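## Task

Carry the tray from the staging bench over to the work bench. One rotor adapter in the centrifuge already holds a water blank in its centre hole; place the tray's sample tube (the one with an orange dot on the cap) in the centre hole of the adapter directly opposite. Every tube must be pushed fully down, and every rotor bucket must end up hanging vertically. A tube touching the floor means failure. The bottles from the tray have to finish upright inside the tray. The tray has to finish resting on the work bench with nothing overhanging its edge. Any number of robots may be used. At the end, open the grippers and move the robots away. A robot that topples or is left leaning means failure. Anything that stays in place only because a robot is holding it does not count.

## Robot and tools

Robots: two identical Hello Robot Stretch 3 units, r1 and r2. Each has a two-wheel differential base (0.33 m long, 0.34 m wide, passive omni wheel at the rear), a mast carrying a lift, and one telescoping arm that sticks out to the robot's RIGHT side. The base cannot slide sideways; to move the gripper forward or back you drive the base. A spin on the spot pivots about the point midway between the drive wheels, 0.05 m behind the front edge; with the arm in and wrist folded it sweeps a 0.28 m radius circle, and an unfolded level wrist reaches past that.

Frames: the base frame sits on the floor between the drive wheels, x forward, y left, z up. hand_pose is reported in it, located where closed fingertips meet; with all wrist joints at zero its x axis is up, y points back along the arm toward the mast, z toward the rear. The odometry frame is the base frame at the start of the scene. base_odometry counts wheel turns only (slip looks like travel); heading is positive left, range -3.142 to 3.142. turned_by_wheels and turned_by_imu give the turn since the previous result. base_tilt in degrees is positive when leaning forward or right, with a fixed bias of up to about 4 degrees per robot. Each robot reports in its own frames, so relative placement of the robots can only be judged from images, lidar_m, wrist_depth_mm and head_depth_mm.

execute_actions: argument actions is a list holding exactly one action object, or empty (empty just returns state and images). The action is keyed by "r1" and/or "r2"; each may contain "base", "joints" and optionally "contact_limits". base takes one command only: {"translate_m": d}, a relative straight drive in metres from the current spot, forward positive, -1 to 1; or {"rotate_rad": d}, a relative spin in radians, left/counter-clockwise positive, -3.2 to 3.2. joints are absolute targets by name: lift_m 0 to 1.1 (arm height), arm_m 0 to 0.52 (extension), wrist_yaw_rad -1.345 to 4.42 (0 along the arm, positive toward the front, 3.0 folded over the base), wrist_pitch_rad -1.57 to 0.451 (0 level, negative tips fingers down), wrist_roll_rad -2.911 to 2.911 (0 fingers side by side), gripper_m -0.089 to 0.179 (larger is wider; real fingertip gap is 0.007 m smaller when nearly shut, 0.025 m smaller when wide, zero below 0.007), head_pan_rad -3.953 to 1.73 (0 ahead, positive left, -1.57 looks along the arm), head_tilt_rad -1.53 to 0.419 (negative down). contact_limits takes only arm_m: a motor_effort percentage 1 to 100 at which the arm motion halts (contact_stop); lower is gentler, too low stops immediately; it also caps holding force until the next action. All motions in an action begin together; each action lasts at most 15 s. Omitted joints or robots may keep pushing toward old targets. Unknown keys or out-of-range numbers reject the whole call. cameras picks which images return: r1_head_camera, r1_nav_camera, r1_wrist_camera, r2_head_camera, r2_nav_camera, r2_wrist_camera, or all; the pictures line gives image order. If a result reports a stop, later calls in the same reply are skipped.

wait: seconds 0 to 10; nothing new commanded, returns state and images. zoom_image: camera plus region [x0, y0, x1, y1] in pixels from the top-left, at most 504 by 504, on the latest full image. finished_scene: scene number; ends that scene permanently and reports success.

Results: base_status and joint_status tell how each commanded motion ended. done means target reached (for the base, wheels turned fully even if slipping). off_target means it stopped short and may still push. After contact_stop, time_out or torque_fault the old target is dropped; arm and lift go slack after contact_stop until commanded again (a slack lift may sink under load or keep pressing). on_its_own covers uncommanded joints; its held at value is a target, not a position. Base, wrist and head have no contact stop. A wrist servo pushed hard for seconds shuts off for 10 s (torque_fault). motor_effort is percent of maximum, positive toward larger joint values, bracket value is the peak; readings carry bias and noise. Positive wheel effort pushes forward. lidar_m: 12 distances in metres from the base origin, 30 degree sectors starting straight ahead and going counter-clockwise (4th left, 7th behind, 10th right), in a plane 0.17 m up, range 0.15 to 12, '-' for none; it misses clear objects and thin legs and its own body can block sectors 5, 6, 9, 10. wrist_depth_mm (45 to 1000) and head_depth_mm (280 to 4000, image sideways) are 7x7 grids of median depth from the top left.

Gripper: to grasp, command below the object's width; to let go, command at least 0.02 above where contact happened. Neither reading nor done proves a grip; resend a different value to squeeze again.

Speed: full base speed (0.30 m/s, 1.9 rad/s) only with lift_m under 0.30, arm_m under 0.03 and wrist_yaw_rad above 2.54; else 0.10 m/s and 0.63 rad/s.

Avoid: folding or unfolding the wrist unless lift_m is 0.32 to 0.95, wrist_pitch_rad -0.4 and roll near 0 (after folding the lift may go down to 0.25); yaw below -0.4 without pitch at -0.5 or lower. Robots pressing into each other (fails the run) – once bases touch, any further drive is a hard press. Robots' travel differs by up to 2.5 cm per metre, which strains a shared load. Arm pushes with the gripper above about 0.45 m, repeated pushes after a stop, and driving while gripping something fixed can tip the robot; if tilted, reverse in small steps, free the gripper, and lower lift to about 0.2. Also avoid drops, slips, slams and hard hits; loose items may occasionally get nudged. The robot holds its last command while you think.

Each tool is called after ">>>" in YAML: its name, and indented under it one key for each argument.

## Session

>>> execute_actions:
  actions: []

Scene clock: 0.00 s.
r1.base_odometry: x=+0.000 y=+0.000 heading=+0.000 (m, m, rad; r1's odometry frame)
r1.turned_by_wheels: +0.000 (rad since the last result)
r1.turned_by_imu: +0.000 (rad since the last result)
r1.base_tilt: forward=-0.4 right=-1.3 (deg)
r1.lidar_m: 2.81 1.51 1.94 1.58 1.54 2.06 3.94 1.59 1.22 1.19 1.25 1.77
r1.head_depth_mm: 1869 2874 3537 3583 3498 2989 2040 / 1880 2867 - - - 3001 2028 / 1871 2887 - - - 2990 2025 / 1891 2880 - - - 2970 2032 / 1885 2899 - - - 2980 2029 / 1894 2556 - - 3391 2850 2028 / 1884 2560 - - 2852 2782 2014
r1.base_status: not commanded
r1.joint_positions: lift_m=+0.535 arm_m=-0.001 wrist_yaw_rad=+2.959 wrist_pitch_rad=-0.500 wrist_roll_rad=-0.001 gripper_m=+0.037 head_pan_rad=-0.012 head_tilt_rad=-0.012
r1.joint_status: not commanded
r1.motor_effort: left_wheel=+1 right_wheel=+0 lift_m=+18 arm_m=+0 wrist_yaw_rad=+0 wrist_pitch_rad=+6 wrist_roll_rad=+0 gripper_m=+1 head_pan_rad=+0 head_tilt_rad=+2 (%)
r1.hand_pose: x=+0.0174 y=+0.0655 z=+0.5297 quat_wxyz=(+0.237, +0.698, +0.112, +0.667) (m; r1's base frame)
r1.wrist_depth_mm: - - - - - - - / - - - - - - - / - - - - - - - / - - - - - - - / 848 852 - 873 908 887 898 / 730 737 - 742 754 768 769 / 641 645 657 665 663 668 671
r2.base_odometry: x=+0.000 y=+0.000 heading=+0.000 (m, m, rad; r2's odometry frame)
r2.turned_by_wheels: +0.000 (rad since the last result)
r2.turned_by_imu: +0.000 (rad since the last result)
r2.base_tilt: forward=-1.6 right=+0.2 (deg)
r2.lidar_m: 1.10 0.74 0.69 0.70 0.90 1.96 2.15 1.79 2.84 1.45 1.74 4.06
r2.head_depth_mm: 1811 2688 3837 3867 3783 3181 2155 / 1780 2666 3940 3916 3755 3031 2172 / 1778 2331 2465 2415 2332 2265 2043 / 1686 1773 1759 1713 1684 1663 1646 / 1428 1394 1367 1355 1333 1312 1293 / 1140 1147 1135 1118 1104 1092 1083 / 985 972 962 948 940 930 922
r2.base_status: not commanded
r2.joint_positions: lift_m=+0.479 arm_m=+0.001 wrist_yaw_rad=+3.085 wrist_pitch_rad=-0.429 wrist_roll_rad=+0.004 gripper_m=+0.037 head_pan_rad=-0.020 head_tilt_rad=+0.002
r2.joint_status: not commanded
r2.motor_effort: left_wheel=+0 right_wheel=+0 lift_m=+43 arm_m=-1 wrist_yaw_rad=-2 wrist_pitch_rad=+6 wrist_roll_rad=+0 gripper_m=+0 head_pan_rad=+0 head_tilt_rad=+1 (%)
r2.hand_pose: x=-0.0087 y=+0.0764 z=+0.4894 quat_wxyz=(+0.170, +0.696, +0.131, +0.685) (m; r2's base frame)
r2.wrist_depth_mm: - 969 802 738 675 621 573 / - - 869 811 736 671 602 / - - 957 909 804 713 655 / - - - 993 875 791 704 / 844 862 - 880 879 830 756 / 732 743 - 748 725 752 764 / 634 635 636 656 645 667 657
pictures: r1_head_camera (sideways: a quarter turn clockwise sets it upright), r1_nav_camera (sideways: a quarter turn counterclockwise sets it upright), r1_wrist_camera, r2_head_camera (sideways: a quarter turn clockwise sets it upright), r2_nav_camera (sideways: a quarter turn counterclockwise sets it upright), r2_wrist_camera
Images, in order (width x height): r1_head_camera 896x504, r1_nav_camera 672x504, r1_wrist_camera 644x364, r2_head_camera 896x504, r2_nav_camera 672x504, r2_wrist_camera 644x364.

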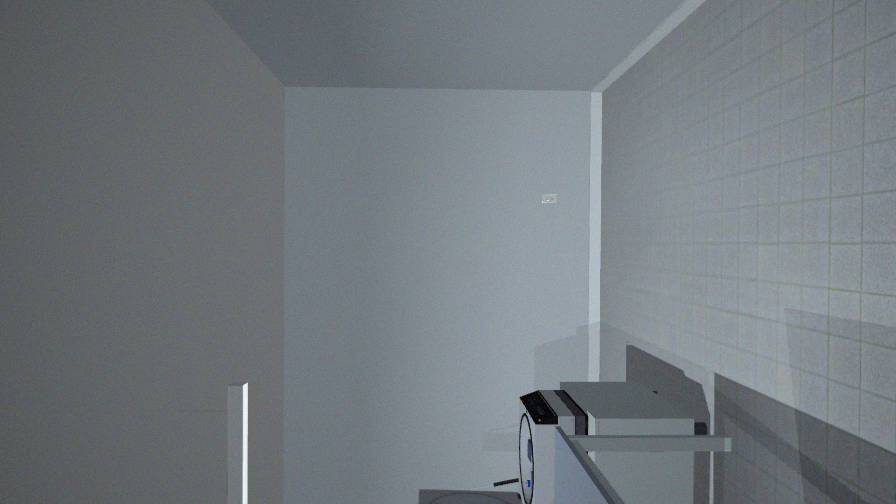

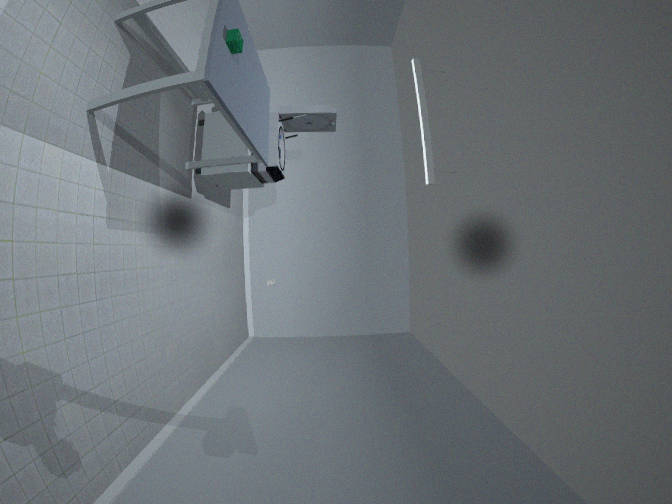

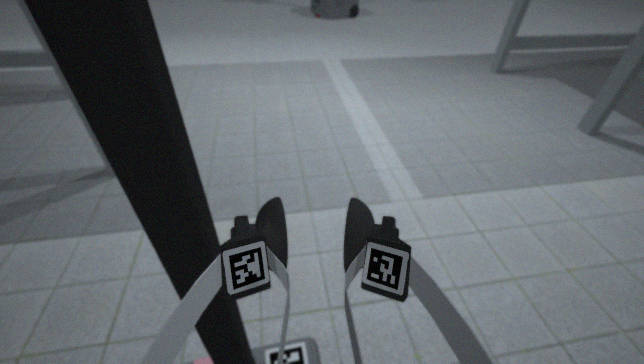

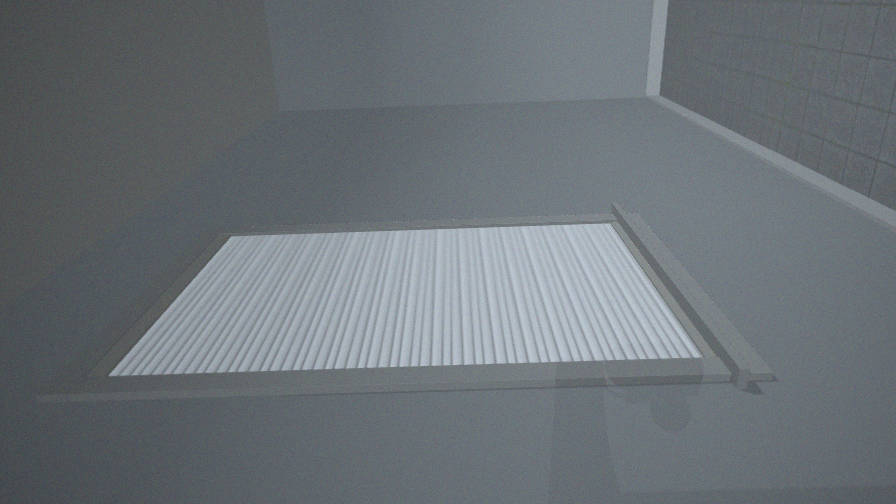

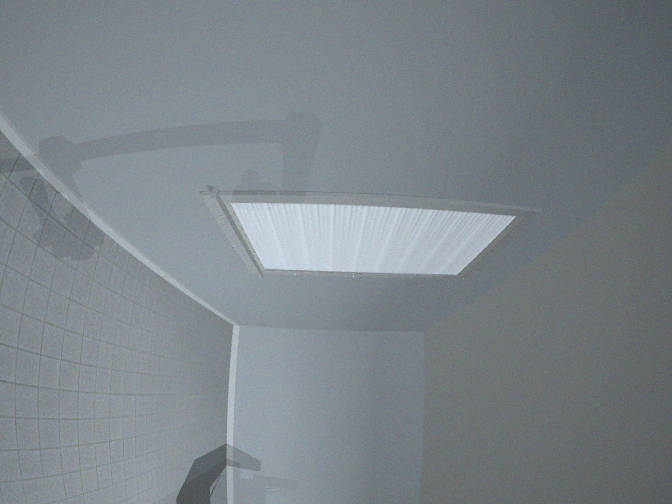

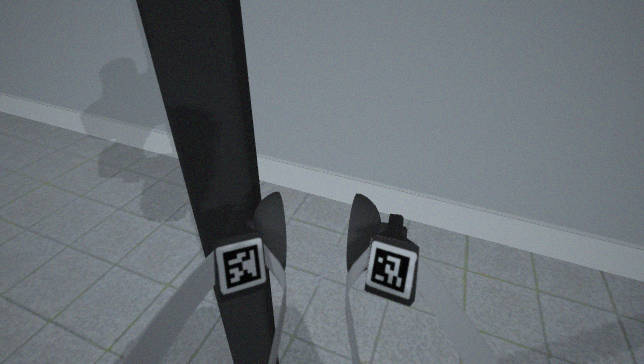

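Look around.

>>> execute_actions:
  actions:
    - {"r1":{"joints":{"head_pan_rad":0.8,"head_tilt_rad":-0.5}},"r2":{"joints":{"head_pan_rad":-1.6,"head_tilt_rad":-0.4}}}
  cameras: ["r1_head_camera","r1_nav_camera","r2_head_camera","r2_nav_camera"]

>>> execute_actions:
  actions:
    - {"r1":{"joints":{"head_pan_rad":-1.6,"head_tilt_rad":-0.5}},"r2":{"joints":{"head_pan_rad":-3.2,"head_tilt_rad":-0.4}}}
  cameras: ["r1_head_camera","r1_nav_camera","r2_head_camera","r2_nav_camera"]

Scene clock: 10.87 s.
r1.base_odometry: x=+0.000 y=+0.000 heading=+0.000 (m, m, rad; r1's odometry frame)
r1.turned_by_wheels: +0.000 (rad since the last result)
r1.turned_by_imu: +0.001 (rad since the last result)
r1.base_tilt: forward=-0.4 right=-1.4 (deg)
r1.lidar_m: 2.80 1.51 1.93 1.58 1.54 2.06 3.92 1.59 1.23 1.19 1.25 1.76
r1.head_depth_mm: - - 2159 2685 1969 1536 1261 / - - 1783 2429 1891 1533 1262 / - - 1842 2571 1875 1543 1266 / - - 2128 2438 1960 1534 1258 / 3795 - - 2650 1936 1525 1258 / 3450 3736 3916 2642 1943 1521 1255 / 3210 3485 3643 2619 1924 1513 1251
r1.base_status: not commanded
r1.joint_positions: lift_m=+0.535 arm_m=-0.001 wrist_yaw_rad=+2.959 wrist_pitch_rad=-0.500 wrist_roll_rad=-0.001 gripper_m=+0.037 head_pan_rad=+0.793 head_tilt_rad=-0.493
r1.joint_status: all done
r1.motor_effort: left_wheel=+1(1) right_wheel=+0(0) lift_m=+19(18) arm_m=+0(0) wrist_yaw_rad=+0(0) wrist_pitch_rad=+6(6) wrist_roll_rad=+0(0) gripper_m=+0(1) head_pan_rad=+3(30) head_tilt_rad=-3(31) (%)
r1.hand_pose: x=+0.0174 y=+0.0655 z=+0.5297 quat_wxyz=(+0.237, +0.698, +0.112, +0.667) (m; r1's base frame)
r1.wrist_depth_mm: - - - - - - - / - - - - - - - / - - - - - - - / - 999 - - - - - / 843 846 - 872 898 879 898 / 721 734 - 752 742 765 767 / 638 650 650 661 662 669 675
r2.base_odometry: x=+0.000 y=+0.000 heading=+0.000 (m, m, rad; r2's odometry frame)
r2.turned_by_wheels: +0.000 (rad since the last result)
r2.turned_by_imu: +0.000 (rad since the last result)
r2.base_tilt: forward=-1.5 right=+0.3 (deg)
r2.lidar_m: 1.10 0.74 0.69 0.70 0.89 1.97 2.15 1.79 2.84 1.45 1.75 4.06
r2.head_depth_mm: 3403 3591 3880 3409 2298 1712 1377 / 3468 3705 3885 3439 2327 1712 1368 / 3657 3919 - 3041 2303 1721 1384 / 3794 - - 1715 2188 1740 1385 / 3979 - - 1896 2326 1736 1385 / - - - 1935 2340 1732 1386 / - - - 2826 2228 1736 1406
r2.base_status: not commanded
r2.joint_positions: lift_m=+0.479 arm_m=+0.001 wrist_yaw_rad=+3.085 wrist_pitch_rad=-0.429 wrist_roll_rad=+0.004 gripper_m=+0.037 head_pan_rad=-1.593 head_tilt_rad=-0.395
r2.joint_status: all done
r2.motor_effort: left_wheel=+0(1) right_wheel=+0(0) lift_m=+43(43) arm_m=-1(1) wrist_yaw_rad=+1(1) wrist_pitch_rad=+6(6) wrist_roll_rad=+0(1) gripper_m=+0(0) head_pan_rad=-3(36) head_tilt_rad=-2(20) (%)
r2.hand_pose: x=-0.0087 y=+0.0764 z=+0.4894 quat_wxyz=(+0.170, +0.696, +0.131, +0.685) (m; r2's base frame)
r2.wrist_depth_mm: - 996 802 747 673 619 574 / - - 884 811 730 664 610 / - - 981 878 805 715 653 / - - - 999 879 785 711 / 864 867 - 890 882 860 765 / 720 739 - 746 730 756 776 / 630 636 633 643 649 648 660
pictures: r1_head_camera (sideways: a quarter turn clockwise sets it upright), r1_nav_camera (sideways: a quarter turn counterclockwise sets it upright), r2_head_camera (sideways: a quarter turn clockwise sets it upright), r2_nav_camera (sideways: a quarter turn counterclockwise sets it upright)
Images, in order (width x height): r1_head_camera 896x504, r1_nav_camera 672x504, r2_head_camera 896x504, r2_nav_camera 672x504.

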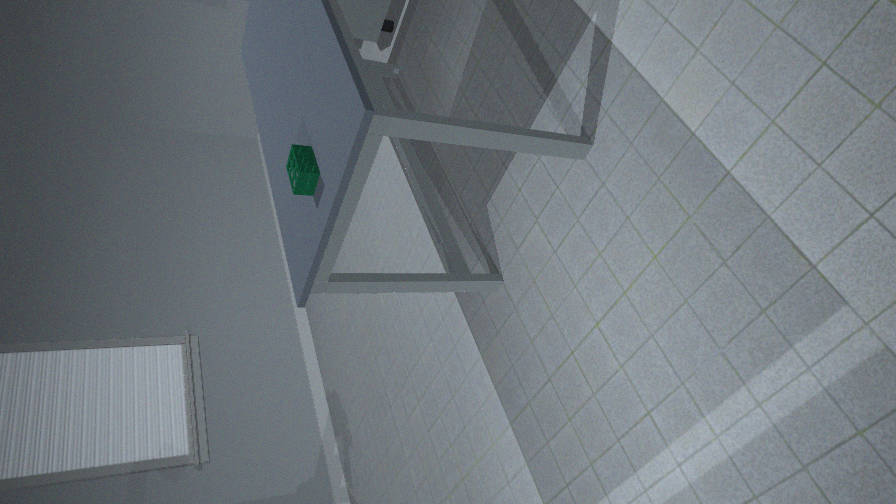

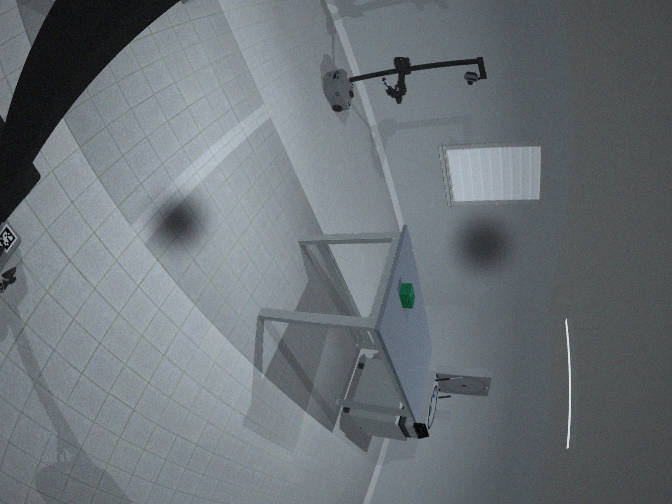

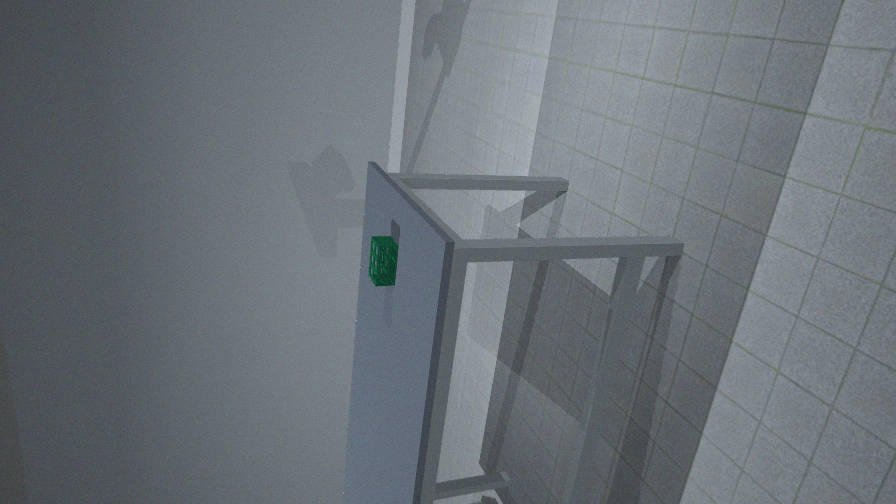

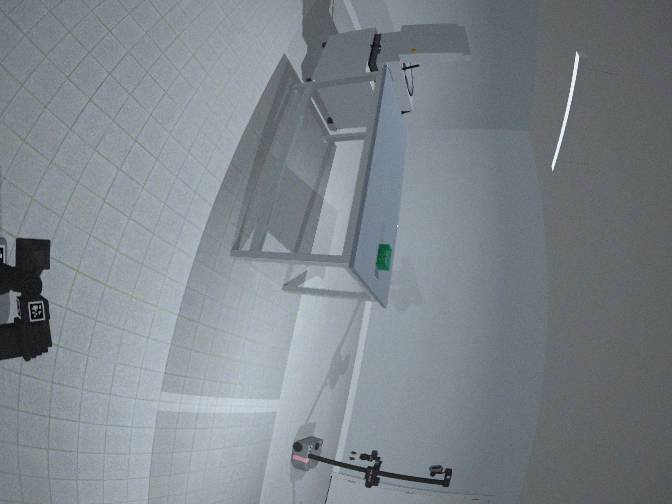

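Scene clock: 12.60 s.
r1.base_odometry: x=+0.000 y=+0.000 heading=+0.000 (m, m, rad; r1's odometry frame)
r1.turned_by_wheels: +0.000 (rad since the last result)
r1.turned_by_imu: +0.000 (rad since the last result)
r1.base_tilt: forward=-0.3 right=-1.4 (deg)
r1.lidar_m: 2.80 1.51 1.93 1.58 1.55 2.07 3.95 1.59 1.22 1.19 1.25 1.77
r1.head_depth_mm: 978 1071 1182 1319 1491 1538 1267 / 978 1068 1185 1321 1493 1533 1270 / 980 1070 1184 1325 1490 1539 1268 / 977 1071 1181 1323 1494 1527 1260 / 982 1073 1183 1325 1493 1521 1260 / 982 1075 1187 1322 1503 1520 1253 / 981 1076 1184 1335 1504 1533 1245
r1.base_status: not commanded
r1.joint_positions: lift_m=+0.535 arm_m=-0.001 wrist_yaw_rad=+2.959 wrist_pitch_rad=-0.500 wrist_roll_rad=-0.001 gripper_m=+0.037 head_pan_rad=-1.593 head_tilt_rad=-0.494
r1.joint_status: all done
r1.motor_effort: left_wheel=+1(1) right_wheel=+0(0) lift_m=+18(18) arm_m=+0(0) wrist_yaw_rad=+0(0) wrist_pitch_rad=+7(7) wrist_roll_rad=+0(0) gripper_m=-1(0) head_pan_rad=-2(26) head_tilt_rad=-4(1) (%)
r1.hand_pose: x=+0.0174 y=+0.0655 z=+0.5297 quat_wxyz=(+0.237, +0.698, +0.112, +0.667) (m; r1's base frame)
r1.wrist_depth_mm: - - - - - - - / - - - - - - - / - - - - - - - / - 997 - - - - - / 856 855 - 872 890 898 903 / 729 734 - 742 743 762 770 / 638 650 652 662 652 662 670
r2.base_odometry: x=+0.000 y=+0.000 heading=+0.000 (m, m, rad; r2's odometry frame)
r2.turned_by_wheels: +0.000 (rad since the last result)
r2.turned_by_imu: +0.000 (rad since the last result)
r2.base_tilt: forward=-1.5 right=+0.3 (deg)
r2.lidar_m: 1.10 0.74 0.69 0.70 0.90 1.97 2.15 1.79 2.83 1.45 1.75 4.06
r2.head_depth_mm: 3783 - - 3495 2281 1717 1377 / 3974 - - 3398 2311 1711 1364 / - - - 3498 2311 1726 1374 / - - - 3539 2309 1741 1382 / - - - 3251 2338 1751 1388 / - - - 3386 2319 1746 1377 / - - - 3047 2224 1747 1402
r2.base_status: not commanded
r2.joint_positions: lift_m=+0.479 arm_m=+0.001 wrist_yaw_rad=+3.085 wrist_pitch_rad=-0.429 wrist_roll_rad=+0.004 gripper_m=+0.037 head_pan_rad=-3.193 head_tilt_rad=-0.395
r2.joint_status: all done
r2.motor_effort: left_wheel=+0(0) right_wheel=+0(0) lift_m=+43(44) arm_m=-1(1) wrist_yaw_rad=-1(0) wrist_pitch_rad=+6(6) wrist_roll_rad=+1(0) gripper_m=+0(0) head_pan_rad=-4(37) head_tilt_rad=-1(2) (%)
r2.hand_pose: x=-0.0087 y=+0.0764 z=+0.4894 quat_wxyz=(+0.170, +0.696, +0.131, +0.685) (m; r2's base frame)
r2.wrist_depth_mm: - - 814 744 677 606 570 / - - 870 834 732 674 610 / - - 981 903 806 718 651 / - - - 987 873 776 707 / 859 852 - 883 900 834 765 / 729 737 - 740 716 754 762 / 640 647 631 652 640 657 665
pictures: r1_head_camera (sideways: a quarter turn clockwise sets it upright), r1_nav_camera (sideways: a quarter turn counterclockwise sets it upright), r2_head_camera (sideways: a quarter turn clockwise sets it upright), r2_nav_camera (sideways: a quarter turn counterclockwise sets it upright)
Images, in order (width x height): r1_head_camera 896x504, r1_nav_camera 672x504, r2_head_camera 896x504, r2_nav_camera 672x504.

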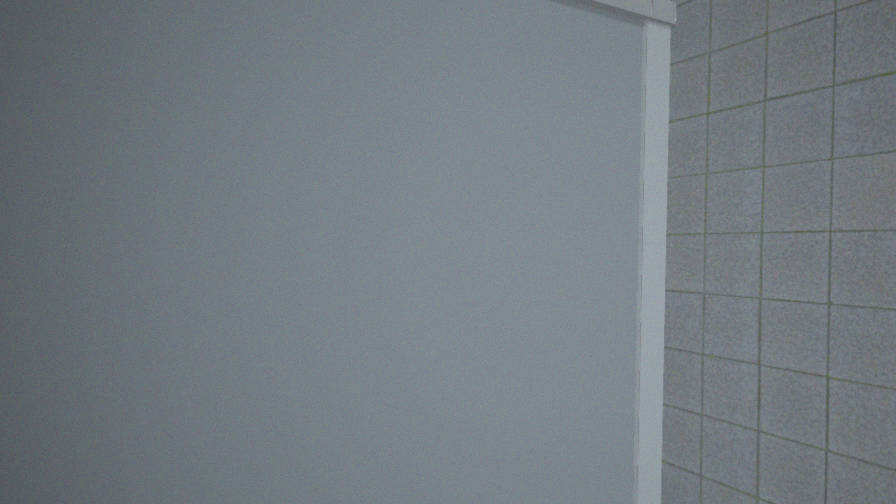

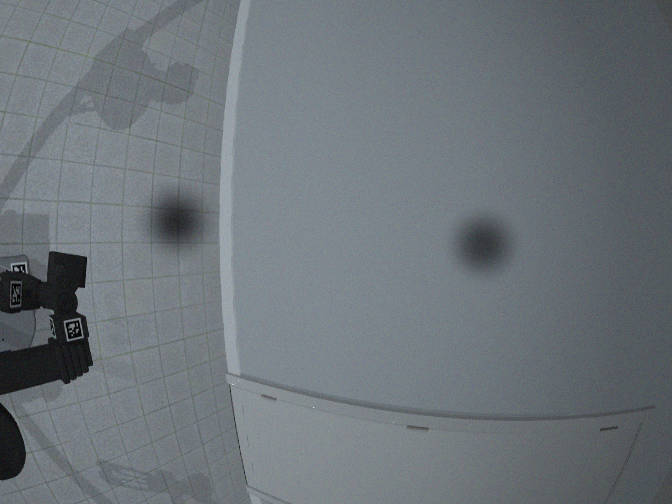

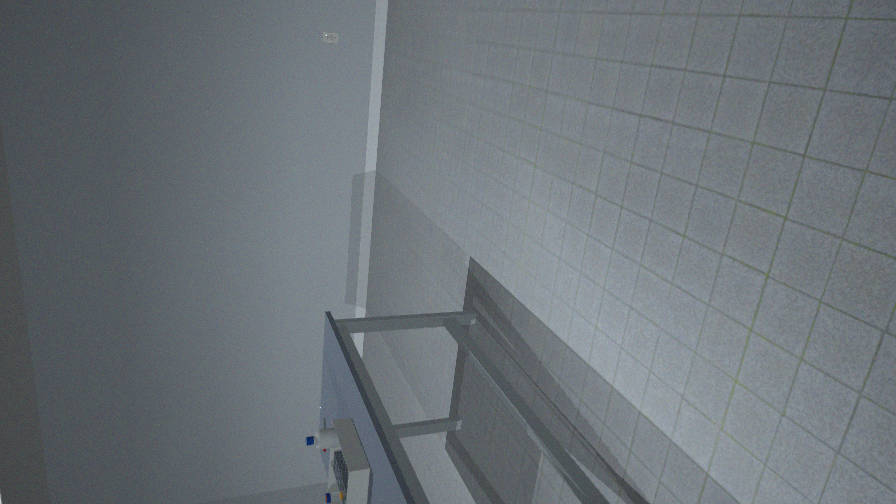

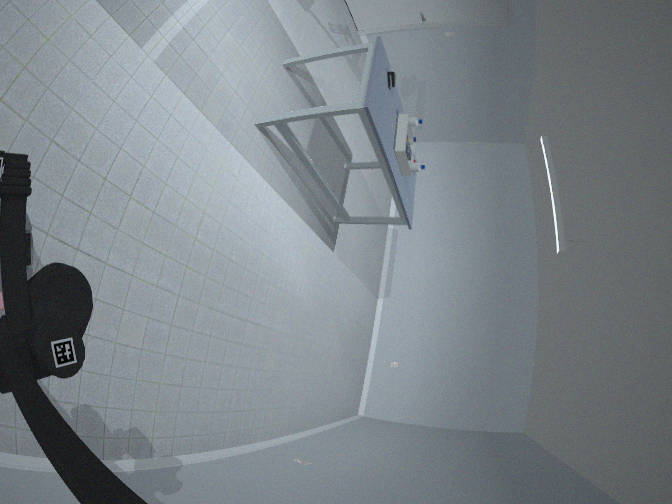

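>>> execute_actions:
  actions:
    - {"r1":{"joints":{"head_pan_rad":-3.6,"head_tilt_rad":-0.4}},"r2":{"joints":{"head_pan_rad":-3.5,"head_tilt_rad":-0.3}}}
  cameras: ["r1_head_camera","r1_nav_camera","r2_head_camera"]

>>> zoom_image:
  camera: "r2_head_camera"
  region: [200,0,600,504]

Scene clock: 28.23 s.
r1.base_odometry: x=+0.000 y=+0.000 heading=+0.000 (m, m, rad; r1's odometry frame)
r1.turned_by_wheels: +0.000 (rad since the last result)
r1.turned_by_imu: +0.001 (rad since the last result)
r1.base_tilt: forward=-0.3 right=-1.4 (deg)
r1.lidar_m: 2.80 1.51 1.94 1.58 1.54 2.06 3.93 1.59 1.22 1.19 1.25 1.76
r1.head_depth_mm: - - - 1340 2101 1666 1342 / - - - 1528 2183 1658 1334 / 3936 - - 2823 2178 1658 1333 / 3689 - - 3031 2166 1655 1331 / 3533 3827 - 3157 2182 1650 1328 / 3452 3652 3981 3131 2159 1644 1324 / 3310 3519 3812 3144 2145 1631 1323
r1.base_status: not commanded
r1.joint_positions: lift_m=+0.535 arm_m=-0.001 wrist_yaw_rad=+2.959 wrist_pitch_rad=-0.500 wrist_roll_rad=-0.001 gripper_m=+0.037 head_pan_rad=-3.593 head_tilt_rad=-0.409
r1.joint_status: all done
r1.motor_effort: left_wheel=+1(1) right_wheel=+0(0) lift_m=+18(18) arm_m=+0(0) wrist_yaw_rad=+0(0) wrist_pitch_rad=+6(7) wrist_roll_rad=+0(0) gripper_m=+0(0) head_pan_rad=-3(30) head_tilt_rad=+4(13) (%)
r1.hand_pose: x=+0.0174 y=+0.0655 z=+0.5297 quat_wxyz=(+0.237, +0.698, +0.112, +0.667) (m; r1's base frame)
r1.wrist_depth_mm: - - - - - - - / - - - - - - - / - - - - - - - / - 999 - - - - - / 845 852 - 874 894 894 896 / 735 732 - 744 737 765 766 / 641 642 650 661 656 670 669
r2.base_odometry: x=+0.000 y=+0.000 heading=+0.000 (m, m, rad; r2's odometry frame)
r2.turned_by_wheels: +0.000 (rad since the last result)
r2.turned_by_imu: +0.000 (rad since the last result)
r2.base_tilt: forward=-1.5 right=+0.2 (deg)
r2.lidar_m: 1.10 0.74 0.69 0.70 0.89 1.96 2.16 1.79 2.83 1.46 1.75 4.06
r2.head_depth_mm: 2390 2404 2412 2470 2348 1879 1465 / 3526 - - 3630 2620 1886 1461 / 3796 - - - 2641 1896 1468 / 3748 - - - 2634 1919 1490 / 3806 - - - 2700 1908 1474 / 3711 - - - 2710 1914 1490 / 3659 - - - 2702 1936 1495
r2.base_status: not commanded
r2.joint_positions: lift_m=+0.479 arm_m=+0.001 wrist_yaw_rad=+3.085 wrist_pitch_rad=-0.429 wrist_roll_rad=+0.004 gripper_m=+0.037 head_pan_rad=-3.493 head_tilt_rad=-0.310
r2.joint_status: all done
r2.motor_effort: left_wheel=-1(0) right_wheel=+0(0) lift_m=+43(43) arm_m=-1(1) wrist_yaw_rad=-1(1) wrist_pitch_rad=+6(6) wrist_roll_rad=+1(0) gripper_m=+0(0) head_pan_rad=-3(24) head_tilt_rad=+4(10) (%)
r2.hand_pose: x=-0.0087 y=+0.0764 z=+0.4894 quat_wxyz=(+0.170, +0.696, +0.131, +0.685) (m; r2's base frame)
r2.wrist_depth_mm: - 986 807 746 674 614 561 / - - 875 807 724 656 608 / - - 979 912 799 725 650 / - - - 993 880 786 705 / 855 876 - 878 884 834 777 / 727 740 - 746 726 770 755 / 638 629 638 649 642 655 657
pictures: r1_head_camera (sideways: a quarter turn clockwise sets it upright), r1_nav_camera (sideways: a quarter turn counterclockwise sets it upright), r2_head_camera (sideways: a quarter turn clockwise sets it upright)
Images, in order (width x height): r1_head_camera 896x504, r1_nav_camera 672x504, r2_head_camera 896x504.

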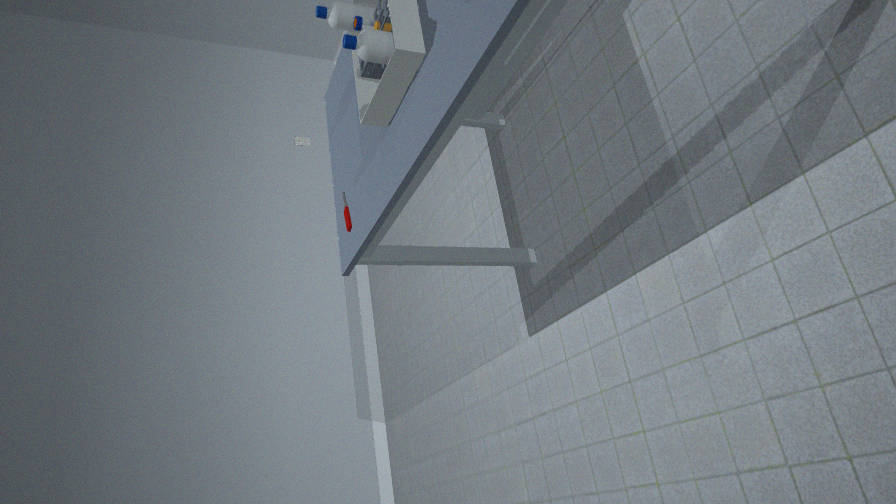

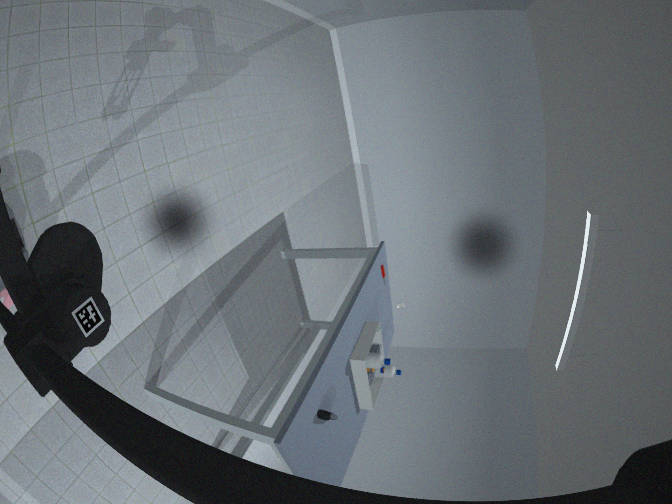

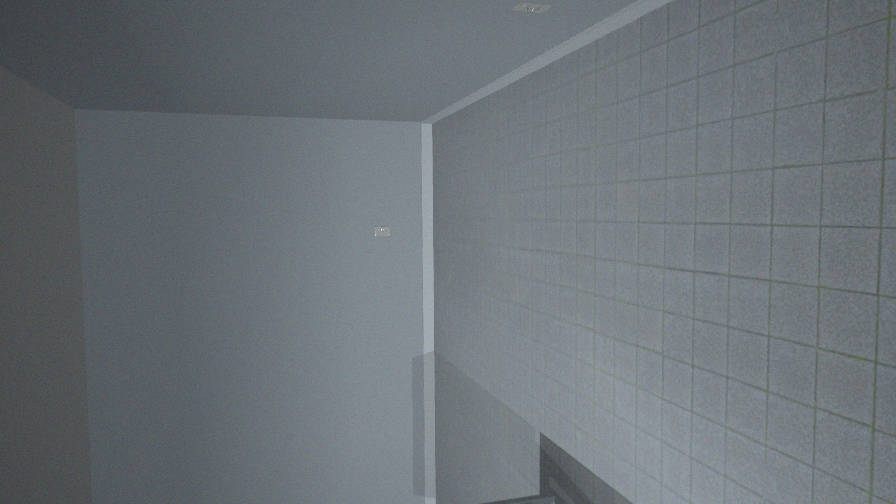

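Region (200, 0, 600, 504) of r2_head_camera's 896x504 image, scaled by 1.000; it fills the left 400 columns of this view, and the rest is white.

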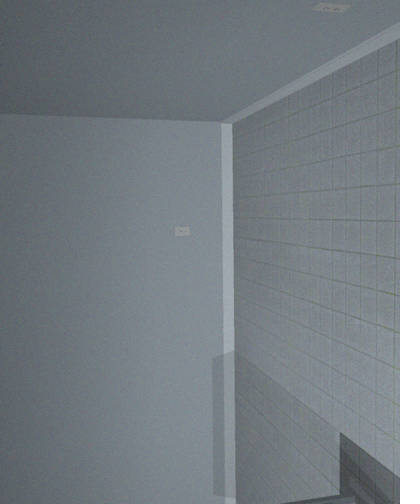

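>>> execute_actions:
  actions:
    - {"r1":{"joints":{"head_pan_rad":1.73,"head_tilt_rad":-0.5}}}
  cameras: ["r1_head_camera","r1_nav_camera"]

Scene clock: 37.23 s.
r1.base_odometry: x=+0.000 y=+0.000 heading=+0.000 (m, m, rad; r1's odometry frame)
r1.turned_by_wheels: +0.000 (rad since the last result)
r1.turned_by_imu: +0.001 (rad since the last result)
r1.base_tilt: forward=-0.3 right=-1.2 (deg)
r1.lidar_m: 2.80 1.51 1.94 1.58 1.55 2.07 3.94 1.60 1.22 1.19 1.25 1.77
r1.head_depth_mm: 2892 3108 3464 2718 1983 1549 1271 / 2951 3234 3468 2695 1945 1539 1270 / 3030 3288 3548 2683 1960 1535 1269 / 3045 3330 3610 2679 1948 1529 1260 / 3087 3436 3614 2544 1890 1521 1258 / 3151 3459 3634 2295 1908 1568 1290 / 3243 3512 3792 - - - -
r1.base_status: not commanded
r1.joint_positions: lift_m=+0.535 arm_m=-0.001 wrist_yaw_rad=+2.959 wrist_pitch_rad=-0.500 wrist_roll_rad=-0.001 gripper_m=+0.037 head_pan_rad=+1.711 head_tilt_rad=-0.494
r1.joint_status: all done
joint sent to its limit — the command would take r1.head_pan_rad past its upper limit, so that joint was sent only as far as its limit.
r1.motor_effort: left_wheel=+1(1) right_wheel=+0(0) lift_m=+18(18) arm_m=+0(0) wrist_yaw_rad=+0(0) wrist_pitch_rad=+6(7) wrist_roll_rad=+0(0) gripper_m=+1(0) head_pan_rad=+3(29) head_tilt_rad=-3(14) (%)
r1.hand_pose: x=+0.0174 y=+0.0655 z=+0.5297 quat_wxyz=(+0.237, +0.698, +0.112, +0.667) (m; r1's base frame)
r1.wrist_depth_mm: - - - - - - - / - - - - - - - / - - - - - - - / 997 - - - - - - / 867 844 - 866 882 897 902 / 728 737 - 752 755 747 775 / 635 641 645 669 666 663 681
r2.base_odometry: x=+0.000 y=+0.000 heading=+0.000 (m, m, rad; r2's odometry frame)
r2.turned_by_wheels: +0.000 (rad since the last result)
r2.turned_by_imu: +0.000 (rad since the last result)
r2.base_tilt: forward=-1.5 right=+0.2 (deg)
r2.lidar_m: 1.10 0.74 0.69 0.70 0.89 1.97 2.15 1.79 2.84 1.45 1.75 4.05
r2.head_depth_mm: 2392 2396 2455 2419 2337 1910 1457 / 3536 - - 3691 2659 1867 1457 / 3843 - - - 2653 1888 1477 / 3824 - - - 2655 1903 1475 / 3771 - - - 2675 1918 1482 / 3718 - - - 2702 1918 1495 / 3695 - - - 2710 1939 1493
r2.base_status: not commanded
r2.joint_positions: lift_m=+0.479 arm_m=+0.001 wrist_yaw_rad=+3.085 wrist_pitch_rad=-0.429 wrist_roll_rad=+0.004 gripper_m=+0.037 head_pan_rad=-3.493 head_tilt_rad=-0.310
r2.joint_status: not commanded
r2.motor_effort: left_wheel=+0(0) right_wheel=+0(0) lift_m=+43(43) arm_m=-1(1) wrist_yaw_rad=-1(1) wrist_pitch_rad=+7(6) wrist_roll_rad=+0(0) gripper_m=+1(0) head_pan_rad=-3(4) head_tilt_rad=+3(3) (%)
r2.hand_pose: x=-0.0087 y=+0.0764 z=+0.4894 quat_wxyz=(+0.170, +0.696, +0.131, +0.685) (m; r2's base frame)
r2.wrist_depth_mm: - 983 804 751 670 616 570 / - - 878 822 728 660 609 / - - 963 885 793 727 646 / - - - 975 882 776 708 / 858 862 - 886 896 846 765 / 726 730 - 747 725 761 756 / 629 642 634 650 659 655 653
pictures: r1_head_camera (sideways: a quarter turn clockwise sets it upright), r1_nav_camera (sideways: a quarter turn counterclockwise sets it upright)
Images, in order (width x height): r1_head_camera 896x504, r1_nav_camera 672x504.

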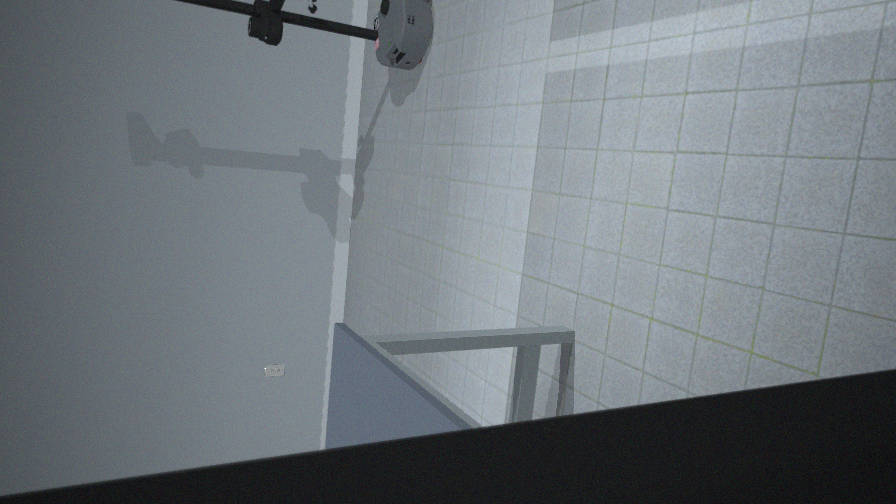

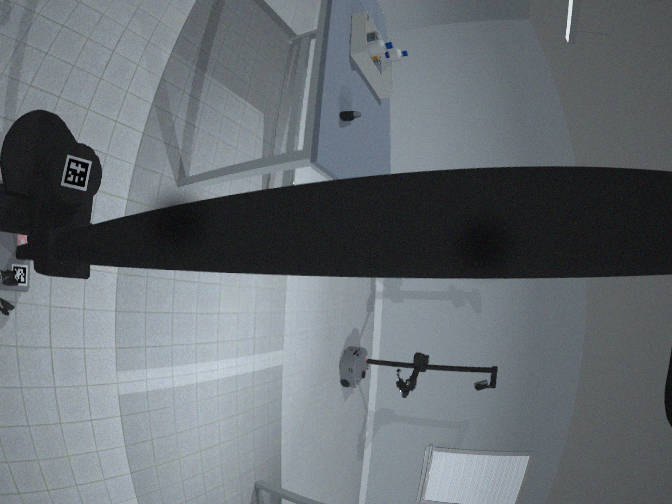

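>>> execute_actions:
  actions:
    - {"r1":{"base":{"rotate_rad":2.75},"joints":{"lift_m":0.25,"wrist_pitch_rad":-0.4,"head_pan_rad":-0.8,"head_tilt_rad":-0.6}}}
  cameras: []

>>> execute_actions:
  actions:
    - {"r1":{"base":{"translate_m":1.0}}}
  cameras: []

>>> execute_actions:
  actions:
    - {"r1":{"base":{"rotate_rad":0.39},"joints":{"head_pan_rad":-1.5,"head_tilt_rad":-0.75}}}
  cameras: ["r1_head_camera","r1_nav_camera"]

Scene clock: 58.40 s.
r1.base_odometry: x=+0.000 y=+0.000 heading=+2.750 (m, m, rad; r1's odometry frame)
r1.turned_by_wheels: +2.750 (rad since the last result)
r1.turned_by_imu: +2.755 (rad since the last result)
r1.base_tilt: forward=-0.3 right=-1.4 (deg)
r1.lidar_m: 2.06 2.90 1.45 1.20 1.19 1.31 2.06 2.81 1.51 2.91 1.55 0.96
r1.head_depth_mm: 2929 3167 3313 2301 1769 1434 1206 / 3042 3349 3276 2315 1755 1428 1203 / 3089 3476 2904 2184 1751 1433 1202 / 3273 3625 1425 2176 1747 1423 1196 / 3425 3805 1326 1164 1625 1415 1196 / 3576 3943 1307 2064 1738 1416 1191 / 3808 - 1304 2153 1723 1409 1187
r1.base_status: done
r1.joint_positions: lift_m=+0.250 arm_m=-0.001 wrist_yaw_rad=+2.959 wrist_pitch_rad=-0.421 wrist_roll_rad=-0.001 gripper_m=+0.037 head_pan_rad=-0.793 head_tilt_rad=-0.593
r1.joint_status: all done
r1.motor_effort: left_wheel=-4(10) right_wheel=+3(10) lift_m=+14(17) arm_m=+0(0) wrist_yaw_rad=+0(0) wrist_pitch_rad=+11(12) wrist_roll_rad=+0(0) gripper_m=+1(0) head_pan_rad=-3(30) head_tilt_rad=-4(19) (%)
r1.hand_pose: x=+0.0193 y=+0.0760 z=+0.2622 quat_wxyz=(+0.210, +0.701, +0.085, +0.676) (m; r1's base frame)
r1.wrist_depth_mm: 898 - - - - - - / 950 - - - - - - / 824 - 847 872 869 896 912 / 631 - 653 667 662 673 694 / 522 515 563 555 540 547 555 / 457 - - - 450 454 457 / - - - - 390 394 399
r2.base_odometry: x=+0.000 y=+0.000 heading=+0.000 (m, m, rad; r2's odometry frame)
r2.turned_by_wheels: +0.000 (rad since the last result)
r2.turned_by_imu: +0.000 (rad since the last result)
r2.base_tilt: forward=-1.5 right=+0.2 (deg)
r2.lidar_m: 1.10 0.74 0.69 0.70 0.90 1.97 2.15 1.79 2.93 1.45 1.75 4.06
r2.head_depth_mm: 2420 2419 2427 2415 2349 1883 1460 / 3450 - - 3610 2627 1896 1468 / 3790 - - - 2648 1898 1478 / 3747 - - - 2651 1885 1484 / 3717 - - - 2678 1915 1492 / 3697 - - - 2744 1916 1492 / 3668 - - - 2732 1917 1504
r2.base_status: not commanded
r2.joint_positions: lift_m=+0.479 arm_m=+0.001 wrist_yaw_rad=+3.085 wrist_pitch_rad=-0.429 wrist_roll_rad=+0.004 gripper_m=+0.037 head_pan_rad=-3.493 head_tilt_rad=-0.310
r2.joint_status: not commanded
r2.motor_effort: left_wheel=+0(1) right_wheel=+0(0) lift_m=+43(43) arm_m=-1(1) wrist_yaw_rad=-1(0) wrist_pitch_rad=+6(6) wrist_roll_rad=+0(1) gripper_m=+0(0) head_pan_rad=-3(4) head_tilt_rad=+3(3) (%)
r2.hand_pose: x=-0.0087 y=+0.0764 z=+0.4894 quat_wxyz=(+0.170, +0.696, +0.131, +0.685) (m; r2's base frame)
r2.wrist_depth_mm: - 991 801 752 680 618 569 / - - 871 825 732 653 606 / - - 993 906 795 717 652 / - - - 975 876 778 712 / 848 870 - 890 887 834 761 / 732 731 - 738 731 763 765 / 628 633 626 643 646 657 665
pictures: none
No camera images: the call's "cameras" was empty. Leave "cameras" out to get every camera's image.

Scene clock: 63.40 s.
r1.base_odometry: x=-0.924 y=+0.382 heading=+2.750 (m, m, rad; r1's odometry frame)
r1.turned_by_wheels: +0.000 (rad since the last result)
r1.turned_by_imu: +0.003 (rad since the last result)
r1.base_tilt: forward=-0.3 right=-1.3 (deg)
r1.lidar_m: 1.08 3.02 1.89 1.53 1.52 1.69 2.67 2.24 0.64 1.14 1.13 1.24
r1.head_depth_mm: 2623 2884 3086 945 725 641 1205 / 2722 2971 3169 917 723 1321 1199 / 2861 3162 3272 785 722 1392 1197 / 2932 3253 1080 856 719 1416 1192 / 3088 3454 1313 870 767 1417 1199 / 3235 3617 1313 925 792 1410 1187 / 3405 3822 1307 920 1619 1412 1184
r1.base_status: done
r1.joint_positions: lift_m=+0.250 arm_m=-0.001 wrist_yaw_rad=+2.959 wrist_pitch_rad=-0.421 wrist_roll_rad=-0.001 gripper_m=+0.037 head_pan_rad=-0.793 head_tilt_rad=-0.593
r1.joint_status: not commanded
r1.motor_effort: left_wheel=-4(12) right_wheel=+3(10) lift_m=+14(15) arm_m=+0(0) wrist_yaw_rad=+0(0) wrist_pitch_rad=+11(11) wrist_roll_rad=+0(0) gripper_m=+0(0) head_pan_rad=-2(2) head_tilt_rad=-4(4) (%)
r1.hand_pose: x=+0.0193 y=+0.0761 z=+0.2623 quat_wxyz=(+0.210, +0.701, +0.084, +0.676) (m; r1's base frame)
r1.wrist_depth_mm: - - - - - - - / - - - - - - - / 810 - 851 863 866 876 917 / 642 - 656 655 670 673 685 / 512 513 559 553 545 549 548 / 455 - - - 447 459 463 / - - - - 391 394 393
r2.base_odometry: x=+0.000 y=+0.000 heading=+0.000 (m, m, rad; r2's odometry frame)
r2.turned_by_wheels: +0.000 (rad since the last result)
r2.turned_by_imu: +0.000 (rad since the last result)
r2.base_tilt: forward=-1.5 right=+0.3 (deg)
r2.lidar_m: 1.10 0.74 0.69 0.70 0.90 1.96 2.15 1.79 4.03 1.45 1.75 4.06
r2.head_depth_mm: 2402 2430 2465 2441 2398 1871 1453 / 3565 - - 3706 2643 1891 1472 / 3864 - - - 2679 1897 1468 / 3848 - - - 2694 1911 1471 / 3836 - - - 2665 1905 1484 / 3781 - - - 2728 1920 1477 / 3686 - - - 2746 1939 1486
r2.base_status: not commanded
r2.joint_positions: lift_m=+0.479 arm_m=+0.001 wrist_yaw_rad=+3.085 wrist_pitch_rad=-0.429 wrist_roll_rad=+0.004 gripper_m=+0.037 head_pan_rad=-3.493 head_tilt_rad=-0.310
r2.joint_status: not commanded
r2.motor_effort: left_wheel=+0(0) right_wheel=+0(0) lift_m=+44(43) arm_m=-1(1) wrist_yaw_rad=-1(0) wrist_pitch_rad=+6(6) wrist_roll_rad=+0(1) gripper_m=+0(0) head_pan_rad=-3(3) head_tilt_rad=+3(3) (%)
r2.hand_pose: x=-0.0087 y=+0.0764 z=+0.4894 quat_wxyz=(+0.170, +0.696, +0.131, +0.685) (m; r2's base frame)
r2.wrist_depth_mm: - 966 804 738 671 619 566 / - - 886 829 729 670 605 / - - 976 904 788 724 669 / - - - 985 882 789 712 / 873 879 - 874 893 826 777 / 728 731 - 749 741 759 766 / 629 645 642 642 644 654 661
pictures: none
No camera images: the call's "cameras" was empty. Leave "cameras" out to get every camera's image.

Scene clock: 64.90 s.
r1.base_odometry: x=-0.924 y=+0.382 heading=+3.139 (m, m, rad; r1's odometry frame)
r1.turned_by_wheels: +0.390 (rad since the last result)
r1.turned_by_imu: +0.391 (rad since the last result)
r1.base_tilt: forward=-0.3 right=-1.4 (deg)
r1.lidar_m: 3.02 2.13 1.57 1.52 1.61 2.25 2.24 0.67 0.64 1.13 1.18 1.08
r1.head_depth_mm: 2692 3017 1004 752 732 1312 1142 / 2700 3034 996 774 1438 1308 1139 / 2748 3042 988 772 1439 1308 1133 / 2768 3033 974 768 1464 1310 1133 / 2819 3074 769 763 1458 1300 1128 / 2825 3070 901 760 1455 1297 1129 / 2882 3105 917 759 1485 1292 1123
r1.base_status: done
r1.joint_positions: lift_m=+0.250 arm_m=-0.001 wrist_yaw_rad=+2.959 wrist_pitch_rad=-0.421 wrist_roll_rad=-0.001 gripper_m=+0.037 head_pan_rad=-1.493 head_tilt_rad=-0.741
r1.joint_status: all done
r1.motor_effort: left_wheel=-4(13) right_wheel=+3(8) lift_m=+15(14) arm_m=+0(0) wrist_yaw_rad=+0(1) wrist_pitch_rad=+10(10) wrist_roll_rad=+0(1) gripper_m=+0(0) head_pan_rad=-2(29) head_tilt_rad=-5(21) (%)
r1.hand_pose: x=+0.0193 y=+0.0761 z=+0.2623 quat_wxyz=(+0.210, +0.701, +0.084, +0.676) (m; r1's base frame)
r1.wrist_depth_mm: - - - - - - - / - - - - - - - / 816 - 852 867 879 886 910 / 631 - 659 661 677 684 686 / 521 516 561 558 541 544 557 / 455 - - - 447 455 460 / - - - - 391 396 397
r2.base_odometry: x=+0.000 y=+0.000 heading=+0.000 (m, m, rad; r2's odometry frame)
r2.turned_by_wheels: +0.000 (rad since the last result)
r2.turned_by_imu: +0.000 (rad since the last result)
r2.base_tilt: forward=-1.5 right=+0.3 (deg)
r2.lidar_m: 1.10 0.74 0.69 0.70 0.90 1.97 2.15 1.79 4.05 1.45 1.74 4.05
r2.head_depth_mm: 2415 2450 2445 2462 2361 1879 1463 / 3531 - - 3676 2644 1877 1489 / 3803 - - - 2637 1910 1468 / 3820 - - - 2687 1915 1475 / 3734 - - - 2682 1913 1490 / 3671 - - - 2684 1923 1487 / 3681 - - - 2698 1928 1496
r2.base_status: not commanded
r2.joint_positions: lift_m=+0.479 arm_m=+0.001 wrist_yaw_rad=+3.085 wrist_pitch_rad=-0.429 wrist_roll_rad=+0.004 gripper_m=+0.037 head_pan_rad=-3.493 head_tilt_rad=-0.310
r2.joint_status: not commanded
r2.motor_effort: left_wheel=+0(0) right_wheel=+1(0) lift_m=+43(43) arm_m=-1(1) wrist_yaw_rad=+1(0) wrist_pitch_rad=+6(6) wrist_roll_rad=+1(0) gripper_m=+0(0) head_pan_rad=-3(4) head_tilt_rad=+2(4) (%)
r2.hand_pose: x=-0.0087 y=+0.0764 z=+0.4894 quat_wxyz=(+0.170, +0.696, +0.131, +0.685) (m; r2's base frame)
r2.wrist_depth_mm: - 975 808 734 676 616 576 / - - 884 797 730 669 604 / - - 978 908 788 714 647 / - - - 970 871 783 699 / 866 871 - 886 905 854 768 / 713 745 - 739 732 757 760 / 640 641 642 642 645 657 664
pictures: r1_head_camera (sideways: a quarter turn clockwise sets it upright), r1_nav_camera (sideways: a quarter turn counterclockwise sets it upright)
Images, in order (width x height): r1_head_camera 896x504, r1_nav_camera 672x504.

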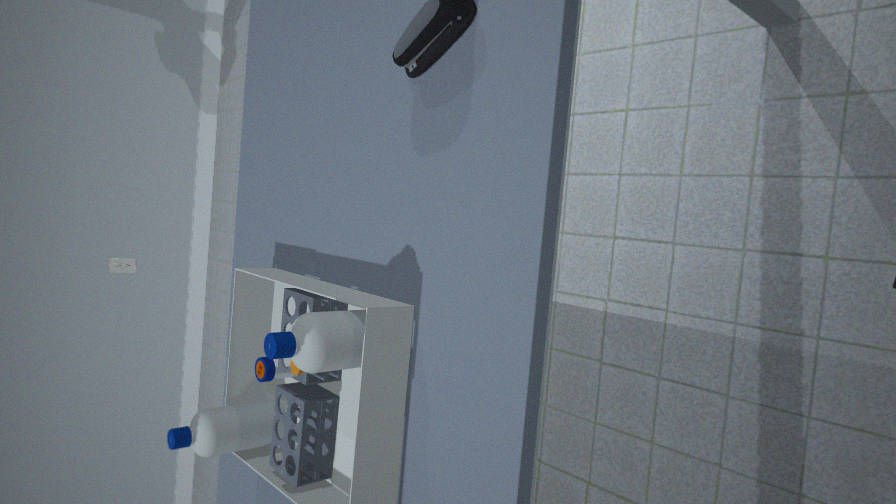

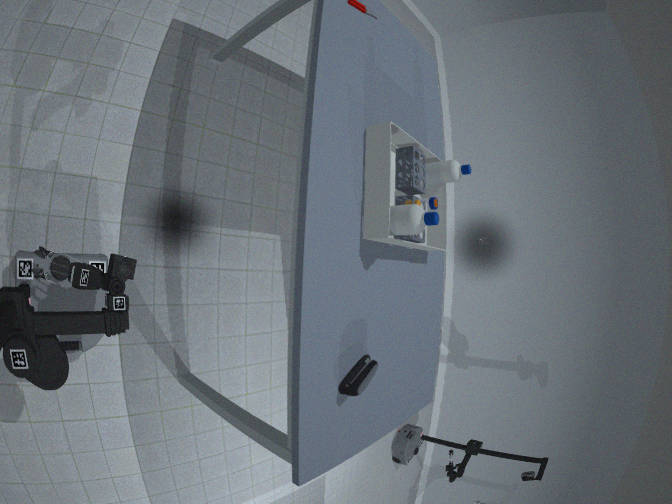

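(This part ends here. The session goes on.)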